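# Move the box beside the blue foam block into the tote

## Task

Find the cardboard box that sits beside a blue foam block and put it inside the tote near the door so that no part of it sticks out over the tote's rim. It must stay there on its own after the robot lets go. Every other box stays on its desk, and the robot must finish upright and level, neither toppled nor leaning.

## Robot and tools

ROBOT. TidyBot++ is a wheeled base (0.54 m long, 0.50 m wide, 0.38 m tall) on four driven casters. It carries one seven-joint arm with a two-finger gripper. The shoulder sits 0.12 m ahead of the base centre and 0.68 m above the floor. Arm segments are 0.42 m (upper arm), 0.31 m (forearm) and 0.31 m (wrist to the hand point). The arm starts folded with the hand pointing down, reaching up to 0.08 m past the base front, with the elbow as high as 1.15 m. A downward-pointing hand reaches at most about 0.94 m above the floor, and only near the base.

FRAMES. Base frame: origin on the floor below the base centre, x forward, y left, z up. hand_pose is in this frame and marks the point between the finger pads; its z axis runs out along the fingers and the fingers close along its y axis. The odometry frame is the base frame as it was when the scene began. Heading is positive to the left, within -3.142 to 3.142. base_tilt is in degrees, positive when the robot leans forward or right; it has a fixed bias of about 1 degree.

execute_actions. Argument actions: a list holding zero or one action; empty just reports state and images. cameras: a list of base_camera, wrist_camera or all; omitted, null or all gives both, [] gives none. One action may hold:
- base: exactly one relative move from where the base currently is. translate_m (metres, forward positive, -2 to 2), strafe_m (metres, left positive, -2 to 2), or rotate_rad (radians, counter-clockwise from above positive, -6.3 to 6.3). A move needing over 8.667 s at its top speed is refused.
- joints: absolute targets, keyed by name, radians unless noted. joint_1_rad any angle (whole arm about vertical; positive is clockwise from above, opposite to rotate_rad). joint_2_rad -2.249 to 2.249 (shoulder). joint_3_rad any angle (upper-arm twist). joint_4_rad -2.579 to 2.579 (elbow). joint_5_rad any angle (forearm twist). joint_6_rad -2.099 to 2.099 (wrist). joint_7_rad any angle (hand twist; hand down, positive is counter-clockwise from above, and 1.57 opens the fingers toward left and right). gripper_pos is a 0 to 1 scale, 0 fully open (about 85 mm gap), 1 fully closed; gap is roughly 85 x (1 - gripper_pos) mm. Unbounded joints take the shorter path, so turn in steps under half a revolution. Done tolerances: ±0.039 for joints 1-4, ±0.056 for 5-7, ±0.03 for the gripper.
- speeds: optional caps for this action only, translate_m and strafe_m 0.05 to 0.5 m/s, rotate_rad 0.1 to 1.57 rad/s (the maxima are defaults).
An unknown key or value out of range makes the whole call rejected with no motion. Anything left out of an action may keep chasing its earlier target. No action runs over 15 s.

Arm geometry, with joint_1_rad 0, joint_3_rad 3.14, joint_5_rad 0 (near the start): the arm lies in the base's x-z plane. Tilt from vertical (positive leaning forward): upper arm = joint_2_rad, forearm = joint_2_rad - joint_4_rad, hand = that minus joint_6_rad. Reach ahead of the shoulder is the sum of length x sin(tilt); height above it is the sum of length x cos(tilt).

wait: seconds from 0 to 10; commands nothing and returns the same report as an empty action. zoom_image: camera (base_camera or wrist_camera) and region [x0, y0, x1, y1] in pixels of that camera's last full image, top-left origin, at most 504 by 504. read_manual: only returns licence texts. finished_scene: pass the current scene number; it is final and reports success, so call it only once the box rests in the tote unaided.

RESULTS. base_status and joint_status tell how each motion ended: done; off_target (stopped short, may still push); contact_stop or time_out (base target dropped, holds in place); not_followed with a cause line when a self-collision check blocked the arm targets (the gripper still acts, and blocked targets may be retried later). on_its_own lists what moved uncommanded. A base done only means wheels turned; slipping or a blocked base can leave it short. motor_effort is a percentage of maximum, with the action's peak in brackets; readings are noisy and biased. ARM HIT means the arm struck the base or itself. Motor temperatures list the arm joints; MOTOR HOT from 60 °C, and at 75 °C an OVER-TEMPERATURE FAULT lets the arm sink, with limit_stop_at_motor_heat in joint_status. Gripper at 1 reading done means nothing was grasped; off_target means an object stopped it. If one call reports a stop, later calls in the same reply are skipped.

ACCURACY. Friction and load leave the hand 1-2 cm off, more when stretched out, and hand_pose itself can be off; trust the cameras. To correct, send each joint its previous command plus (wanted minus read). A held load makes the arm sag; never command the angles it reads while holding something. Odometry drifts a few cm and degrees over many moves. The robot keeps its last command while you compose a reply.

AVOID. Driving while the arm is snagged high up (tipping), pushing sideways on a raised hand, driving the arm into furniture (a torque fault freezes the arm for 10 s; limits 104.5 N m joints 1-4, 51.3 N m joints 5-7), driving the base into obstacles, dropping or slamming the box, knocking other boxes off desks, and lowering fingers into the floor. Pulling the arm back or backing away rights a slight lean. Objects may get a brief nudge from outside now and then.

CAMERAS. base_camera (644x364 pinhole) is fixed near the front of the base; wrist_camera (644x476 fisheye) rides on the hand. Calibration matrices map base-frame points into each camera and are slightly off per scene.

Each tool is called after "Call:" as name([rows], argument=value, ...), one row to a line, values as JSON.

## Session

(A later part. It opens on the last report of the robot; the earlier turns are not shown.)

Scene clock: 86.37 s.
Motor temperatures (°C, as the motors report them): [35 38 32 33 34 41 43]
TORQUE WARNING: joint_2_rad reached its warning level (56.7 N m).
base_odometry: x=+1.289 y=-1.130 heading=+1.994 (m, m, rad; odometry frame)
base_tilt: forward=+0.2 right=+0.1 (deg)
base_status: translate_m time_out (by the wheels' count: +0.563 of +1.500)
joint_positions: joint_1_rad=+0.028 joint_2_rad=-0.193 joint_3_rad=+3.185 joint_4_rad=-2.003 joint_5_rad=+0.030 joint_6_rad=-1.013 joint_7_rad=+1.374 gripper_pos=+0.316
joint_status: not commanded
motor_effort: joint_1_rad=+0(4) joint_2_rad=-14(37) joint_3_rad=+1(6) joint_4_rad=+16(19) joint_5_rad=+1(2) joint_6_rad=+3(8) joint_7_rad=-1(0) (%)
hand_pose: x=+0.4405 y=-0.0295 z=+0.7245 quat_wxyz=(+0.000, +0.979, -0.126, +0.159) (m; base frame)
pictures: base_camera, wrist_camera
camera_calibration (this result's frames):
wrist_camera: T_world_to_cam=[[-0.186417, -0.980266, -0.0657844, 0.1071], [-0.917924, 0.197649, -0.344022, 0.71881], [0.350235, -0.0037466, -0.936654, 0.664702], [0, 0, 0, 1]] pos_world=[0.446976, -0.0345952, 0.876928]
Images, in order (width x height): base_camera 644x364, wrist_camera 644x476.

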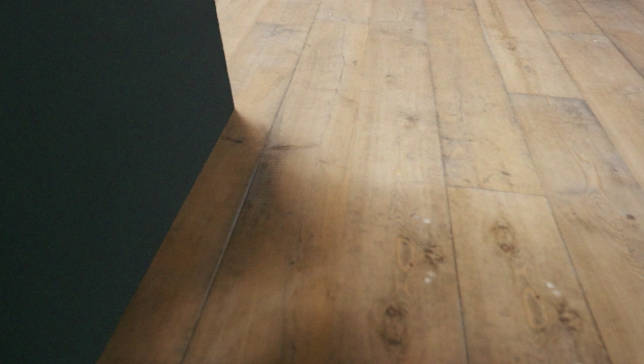

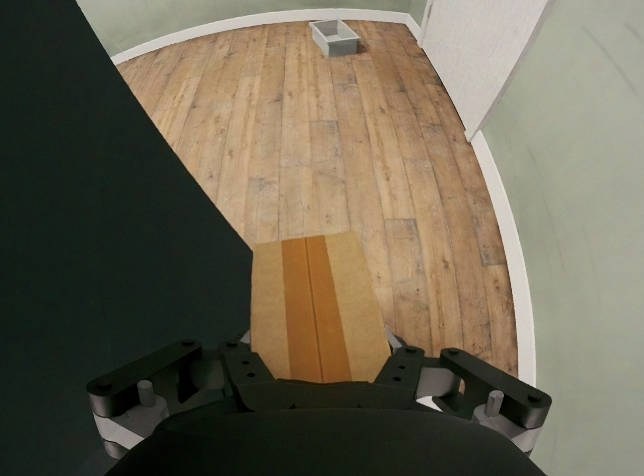

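Left corner caught the partition.

Call:
execute_actions([
  {"base":{"strafe_m":-0.3}},
], cameras=[])

Call:
execute_actions([
  {"base":{"translate_m":1.5}},
])

Scene clock: 88.40 s.
Motor temperatures (°C, as the motors report them): [35 38 32 33 34 41 43]
base_odometry: x=+1.562 y=-1.006 heading=+1.995 (m, m, rad; odometry frame)
base_tilt: forward=+0.2 right=+0.1 (deg)
base_status: done
joint_positions: joint_1_rad=+0.028 joint_2_rad=-0.193 joint_3_rad=+3.184 joint_4_rad=-2.003 joint_5_rad=+0.030 joint_6_rad=-1.013 joint_7_rad=+1.374 gripper_pos=+0.316
joint_status: not commanded
motor_effort: joint_1_rad=+0(1) joint_2_rad=-12(13) joint_3_rad=+0(2) joint_4_rad=+17(17) joint_5_rad=+1(1) joint_6_rad=+3(4) joint_7_rad=+0(0) (%)
hand_pose: x=+0.4405 y=-0.0294 z=+0.7245 quat_wxyz=(+0.000, +0.979, -0.126, +0.159) (m; base frame)
pictures: none
No camera images: the call's "cameras" was empty. Leave "cameras" out to get every camera's image.

Scene clock: 92.70 s.
Motor temperatures (°C, as the motors report them): [35 38 32 33 34 41 43]
base_odometry: x=+0.946 y=+0.362 heading=+1.995 (m, m, rad; odometry frame)
base_tilt: forward=+0.2 right=+0.1 (deg)
base_status: done
joint_positions: joint_1_rad=+0.028 joint_2_rad=-0.194 joint_3_rad=+3.184 joint_4_rad=-2.003 joint_5_rad=+0.030 joint_6_rad=-1.013 joint_7_rad=+1.374 gripper_pos=+0.316
joint_status: not commanded
motor_effort: joint_1_rad=+0(0) joint_2_rad=-13(16) joint_3_rad=+1(1) joint_4_rad=+17(17) joint_5_rad=+0(1) joint_6_rad=+4(4) joint_7_rad=+0(0) (%)
hand_pose: x=+0.4404 y=-0.0294 z=+0.7250 quat_wxyz=(+0.000, +0.979, -0.126, +0.159) (m; base frame)
pictures: base_camera, wrist_camera
camera_calibration (this result's frames):
wrist_camera: T_world_to_cam=[[-0.185996, -0.980333, -0.0659699, 0.107176], [-0.917449, 0.197313, -0.345478, 0.719743], [0.351701, -0.00373347, -0.936105, 0.664154], [0, 0, 0, 1]] pos_world=[0.446678, -0.0344674, 0.877444]
Images, in order (width x height): base_camera 644x364, wrist_camera 644x476.

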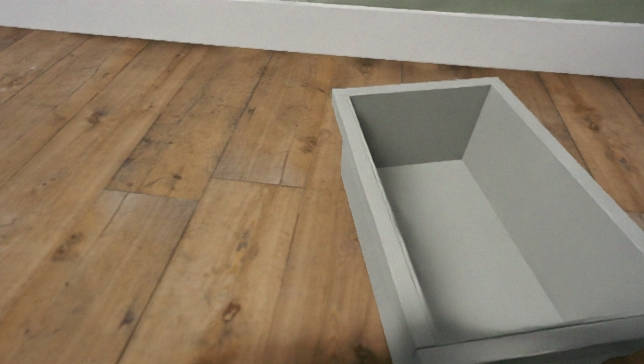

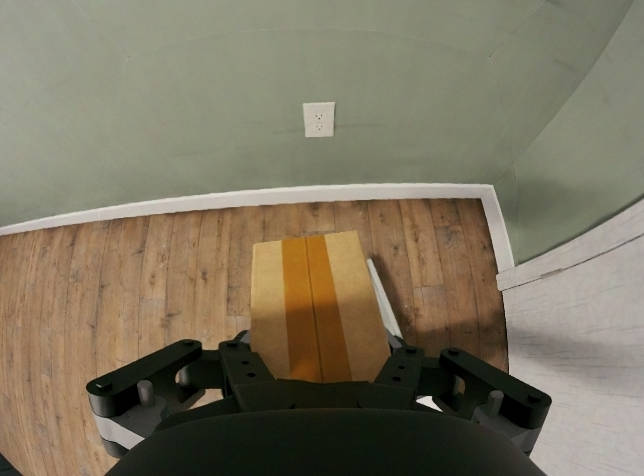

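Call:
execute_actions([
  {"base":{"translate_m":-0.15},"joints":{"joint_2_rad":1.0,"joint_4_rad":-2.0,"joint_6_rad":0.4}},
], cameras=[])

Call:
execute_actions([
  {"base":{"strafe_m":-0.17},"joints":{"joint_2_rad":1.35,"joint_4_rad":-2.25,"joint_6_rad":1.05}},
])

Scene clock: 95.57 s.
Motor temperatures (°C, as the motors report them): [35 38 32 33 34 41 43]
base_odometry: x=+1.008 y=+0.225 heading=+1.995 (m, m, rad; odometry frame)
base_tilt: forward=+0.2 right=+0.1 (deg)
base_status: done
joint_positions: joint_1_rad=+0.028 joint_2_rad=+1.000 joint_3_rad=+3.184 joint_4_rad=-2.003 joint_5_rad=+0.030 joint_6_rad=+0.363 joint_7_rad=+1.374 gripper_pos=+0.316
joint_status: all done
motor_effort: joint_1_rad=+0(2) joint_2_rad=-40(42) joint_3_rad=+1(3) joint_4_rad=+4(17) joint_5_rad=+0(1) joint_6_rad=+5(5) joint_7_rad=+0(1) (%)
hand_pose: x=+0.6652 y=-0.0358 z=+0.3246 quat_wxyz=(-0.003, +0.963, -0.101, +0.248) (m; base frame)
pictures: none
No camera images: the call's "cameras" was empty. Leave "cameras" out to get every camera's image.

Scene clock: 97.10 s.
Motor temperatures (°C, as the motors report them): [35 38 32 33 34 41 43]
base_odometry: x=+1.163 y=+0.295 heading=+1.994 (m, m, rad; odometry frame)
base_tilt: forward=+0.2 right=+0.1 (deg)
base_status: done
joint_positions: joint_1_rad=+0.028 joint_2_rad=+1.352 joint_3_rad=+3.183 joint_4_rad=-2.229 joint_5_rad=+0.030 joint_6_rad=+1.015 joint_7_rad=+1.374 gripper_pos=+0.316
joint_status: all done
motor_effort: joint_1_rad=+0(4) joint_2_rad=-35(41) joint_3_rad=+0(2) joint_4_rad=-4(6) joint_5_rad=+0(1) joint_6_rad=+6(8) joint_7_rad=-1(0) (%)
hand_pose: x=+0.5649 y=-0.0258 z=+0.2271 quat_wxyz=(-0.013, +0.954, -0.095, +0.283) (m; base frame)
pictures: base_camera, wrist_camera
camera_calibration (this result's frames):
wrist_camera: T_world_to_cam=[[-0.108074, -0.990332, -0.0869577, 0.0614595], [-0.810184, 0.138429, -0.569596, 0.650005], [0.576127, 0.00889332, -0.817312, 0.000880325], [0, 0, 0, 1]] pos_world=[0.532759, -0.0291218, 0.376304]
Images, in order (width x height): base_camera 644x364, wrist_camera 644x476.

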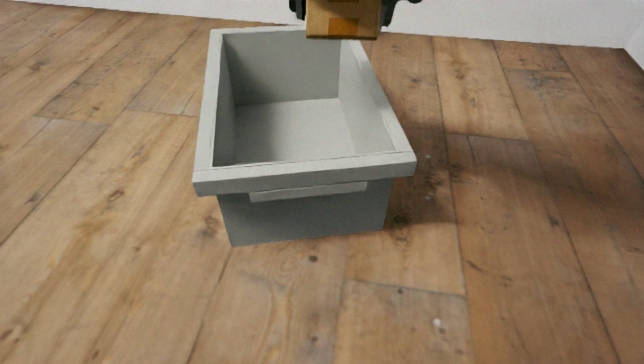

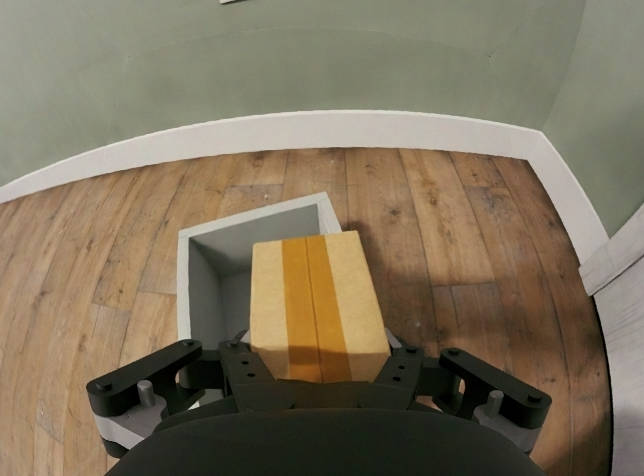

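Call:
execute_actions([
  {"base":{"strafe_m":0.06}},
], cameras=[])

Call:
execute_actions([
  {"joints":{"joint_2_rad":1.55,"joint_4_rad":-2.15,"joint_6_rad":1.13}},
])

Scene clock: 98.30 s.
Motor temperatures (°C, as the motors report them): [35 38 32 33 34 41 43]
base_odometry: x=+1.108 y=+0.270 heading=+1.994 (m, m, rad; odometry frame)
base_tilt: forward=+0.2 right=+0.1 (deg)
base_status: done
joint_positions: joint_1_rad=+0.023 joint_2_rad=+1.352 joint_3_rad=+3.181 joint_4_rad=-2.229 joint_5_rad=+0.030 joint_6_rad=+1.015 joint_7_rad=+1.374 gripper_pos=+0.316
joint_status: not commanded
motor_effort: joint_1_rad=+0(4) joint_2_rad=-36(37) joint_3_rad=+0(2) joint_4_rad=-4(5) joint_5_rad=+0(0) joint_6_rad=+6(6) joint_7_rad=+0(0) (%)
hand_pose: x=+0.5650 y=-0.0226 z=+0.2271 quat_wxyz=(-0.015, +0.954, -0.093, +0.283) (m; base frame)
pictures: none
No camera images: the call's "cameras" was empty. Leave "cameras" out to get every camera's image.

Scene clock: 99.60 s.
Motor temperatures (°C, as the motors report them): [35 38 32 33 34 41 43]
base_odometry: x=+1.108 y=+0.270 heading=+1.994 (m, m, rad; odometry frame)
base_tilt: forward=+0.2 right=+0.1 (deg)
base_status: not commanded
joint_positions: joint_1_rad=+0.023 joint_2_rad=+1.554 joint_3_rad=+3.181 joint_4_rad=-2.175 joint_5_rad=+0.030 joint_6_rad=+1.092 joint_7_rad=+1.374 gripper_pos=+0.316
joint_status: all done
motor_effort: joint_1_rad=+0(0) joint_2_rad=-34(37) joint_3_rad=+0(0) joint_4_rad=-6(6) joint_5_rad=+0(0) joint_6_rad=+5(6) joint_7_rad=+0(0) (%)
hand_pose: x=+0.5156 y=-0.0209 z=+0.1543 quat_wxyz=(-0.013, +0.964, -0.092, +0.249) (m; base frame)
pictures: base_camera, wrist_camera
camera_calibration (this result's frames):
wrist_camera: T_world_to_cam=[[-0.105129, -0.990854, -0.0845936, 0.0528175], [-0.849597, 0.1337, -0.510205, 0.578974], [0.516849, 0.0182331, -0.855883, 0.00635891], [0, 0, 0, 1]] pos_world=[0.494161, -0.0251905, 0.305306]
Images, in order (width x height): base_camera 644x364, wrist_camera 644x476.

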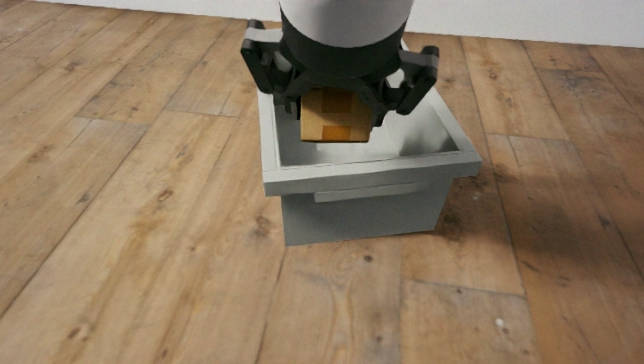

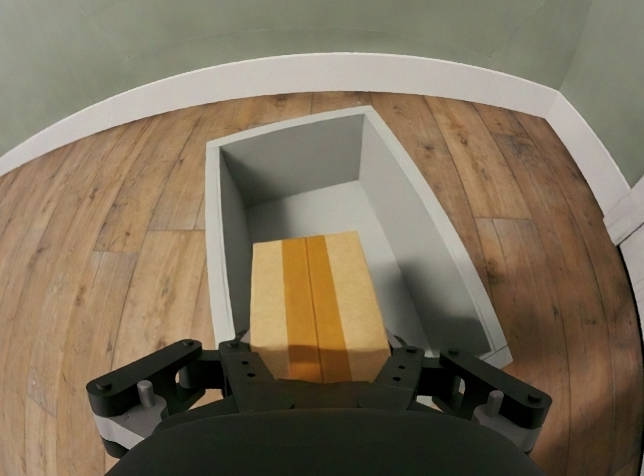

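Inside. Release and lift.

Call:
execute_actions([
  {"joints":{"gripper_pos":0.1}},
], cameras=[])

Call:
execute_actions([
  {"joints":{"joint_2_rad":1.0,"joint_4_rad":-2.0,"joint_6_rad":0.5}},
])

Scene clock: 100.77 s.
Motor temperatures (°C, as the motors report them): [35 38 32 33 34 41 43]
base_odometry: x=+1.108 y=+0.270 heading=+1.994 (m, m, rad; odometry frame)
base_tilt: forward=+0.2 right=+0.1 (deg)
base_status: not commanded
joint_positions: joint_1_rad=+0.023 joint_2_rad=+1.554 joint_3_rad=+3.181 joint_4_rad=-2.175 joint_5_rad=+0.030 joint_6_rad=+1.096 joint_7_rad=+1.374 gripper_pos=+0.100
joint_status: all done
motor_effort: joint_1_rad=+0(0) joint_2_rad=-33(34) joint_3_rad=+0(0) joint_4_rad=-7(7) joint_5_rad=+0(1) joint_6_rad=+5(6) joint_7_rad=+0(0) (%)
hand_pose: x=+0.5166 y=-0.0209 z=+0.1548 quat_wxyz=(-0.014, +0.964, -0.092, +0.251) (m; base frame)
pictures: none
No camera images: the call's "cameras" was empty. Leave "cameras" out to get every camera's image.

Scene clock: 102.57 s.
Motor temperatures (°C, as the motors report them): [35 39 32 33 34 41 43]
base_odometry: x=+1.108 y=+0.270 heading=+1.994 (m, m, rad; odometry frame)
base_tilt: forward=+0.2 right=+0.1 (deg)
base_status: not commanded
joint_positions: joint_1_rad=+0.023 joint_2_rad=+1.007 joint_3_rad=+3.181 joint_4_rad=-2.025 joint_5_rad=+0.030 joint_6_rad=+0.533 joint_7_rad=+1.374 gripper_pos=+0.100
joint_status: all done
motor_effort: joint_1_rad=+0(0) joint_2_rad=-39(40) joint_3_rad=+0(0) joint_4_rad=+4(5) joint_5_rad=+0(0) joint_6_rad=+6(6) joint_7_rad=+0(0) (%)
hand_pose: x=+0.6951 y=-0.0309 z=+0.3449 quat_wxyz=(-0.011, +0.944, -0.094, +0.316) (m; base frame)
pictures: base_camera, wrist_camera
camera_calibration (this result's frames):
wrist_camera: T_world_to_cam=[[-0.104945, -0.990862, -0.084729, 0.0778144], [-0.76964, 0.134879, -0.624068, 0.813856], [0.629794, -0.000282026, -0.776762, -0.0294363], [0, 0, 0, 1]] pos_world=[0.653081, -0.0326772, 0.49163]
Images, in order (width x height): base_camera 644x364, wrist_camera 644x476.

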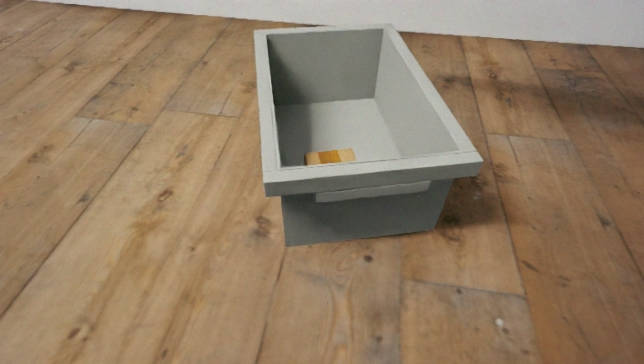

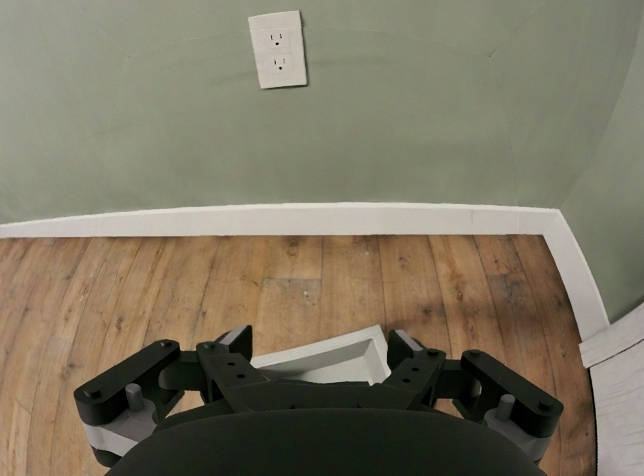

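Call:
finished_scene(scene=1)

The scene is finished: the task was done.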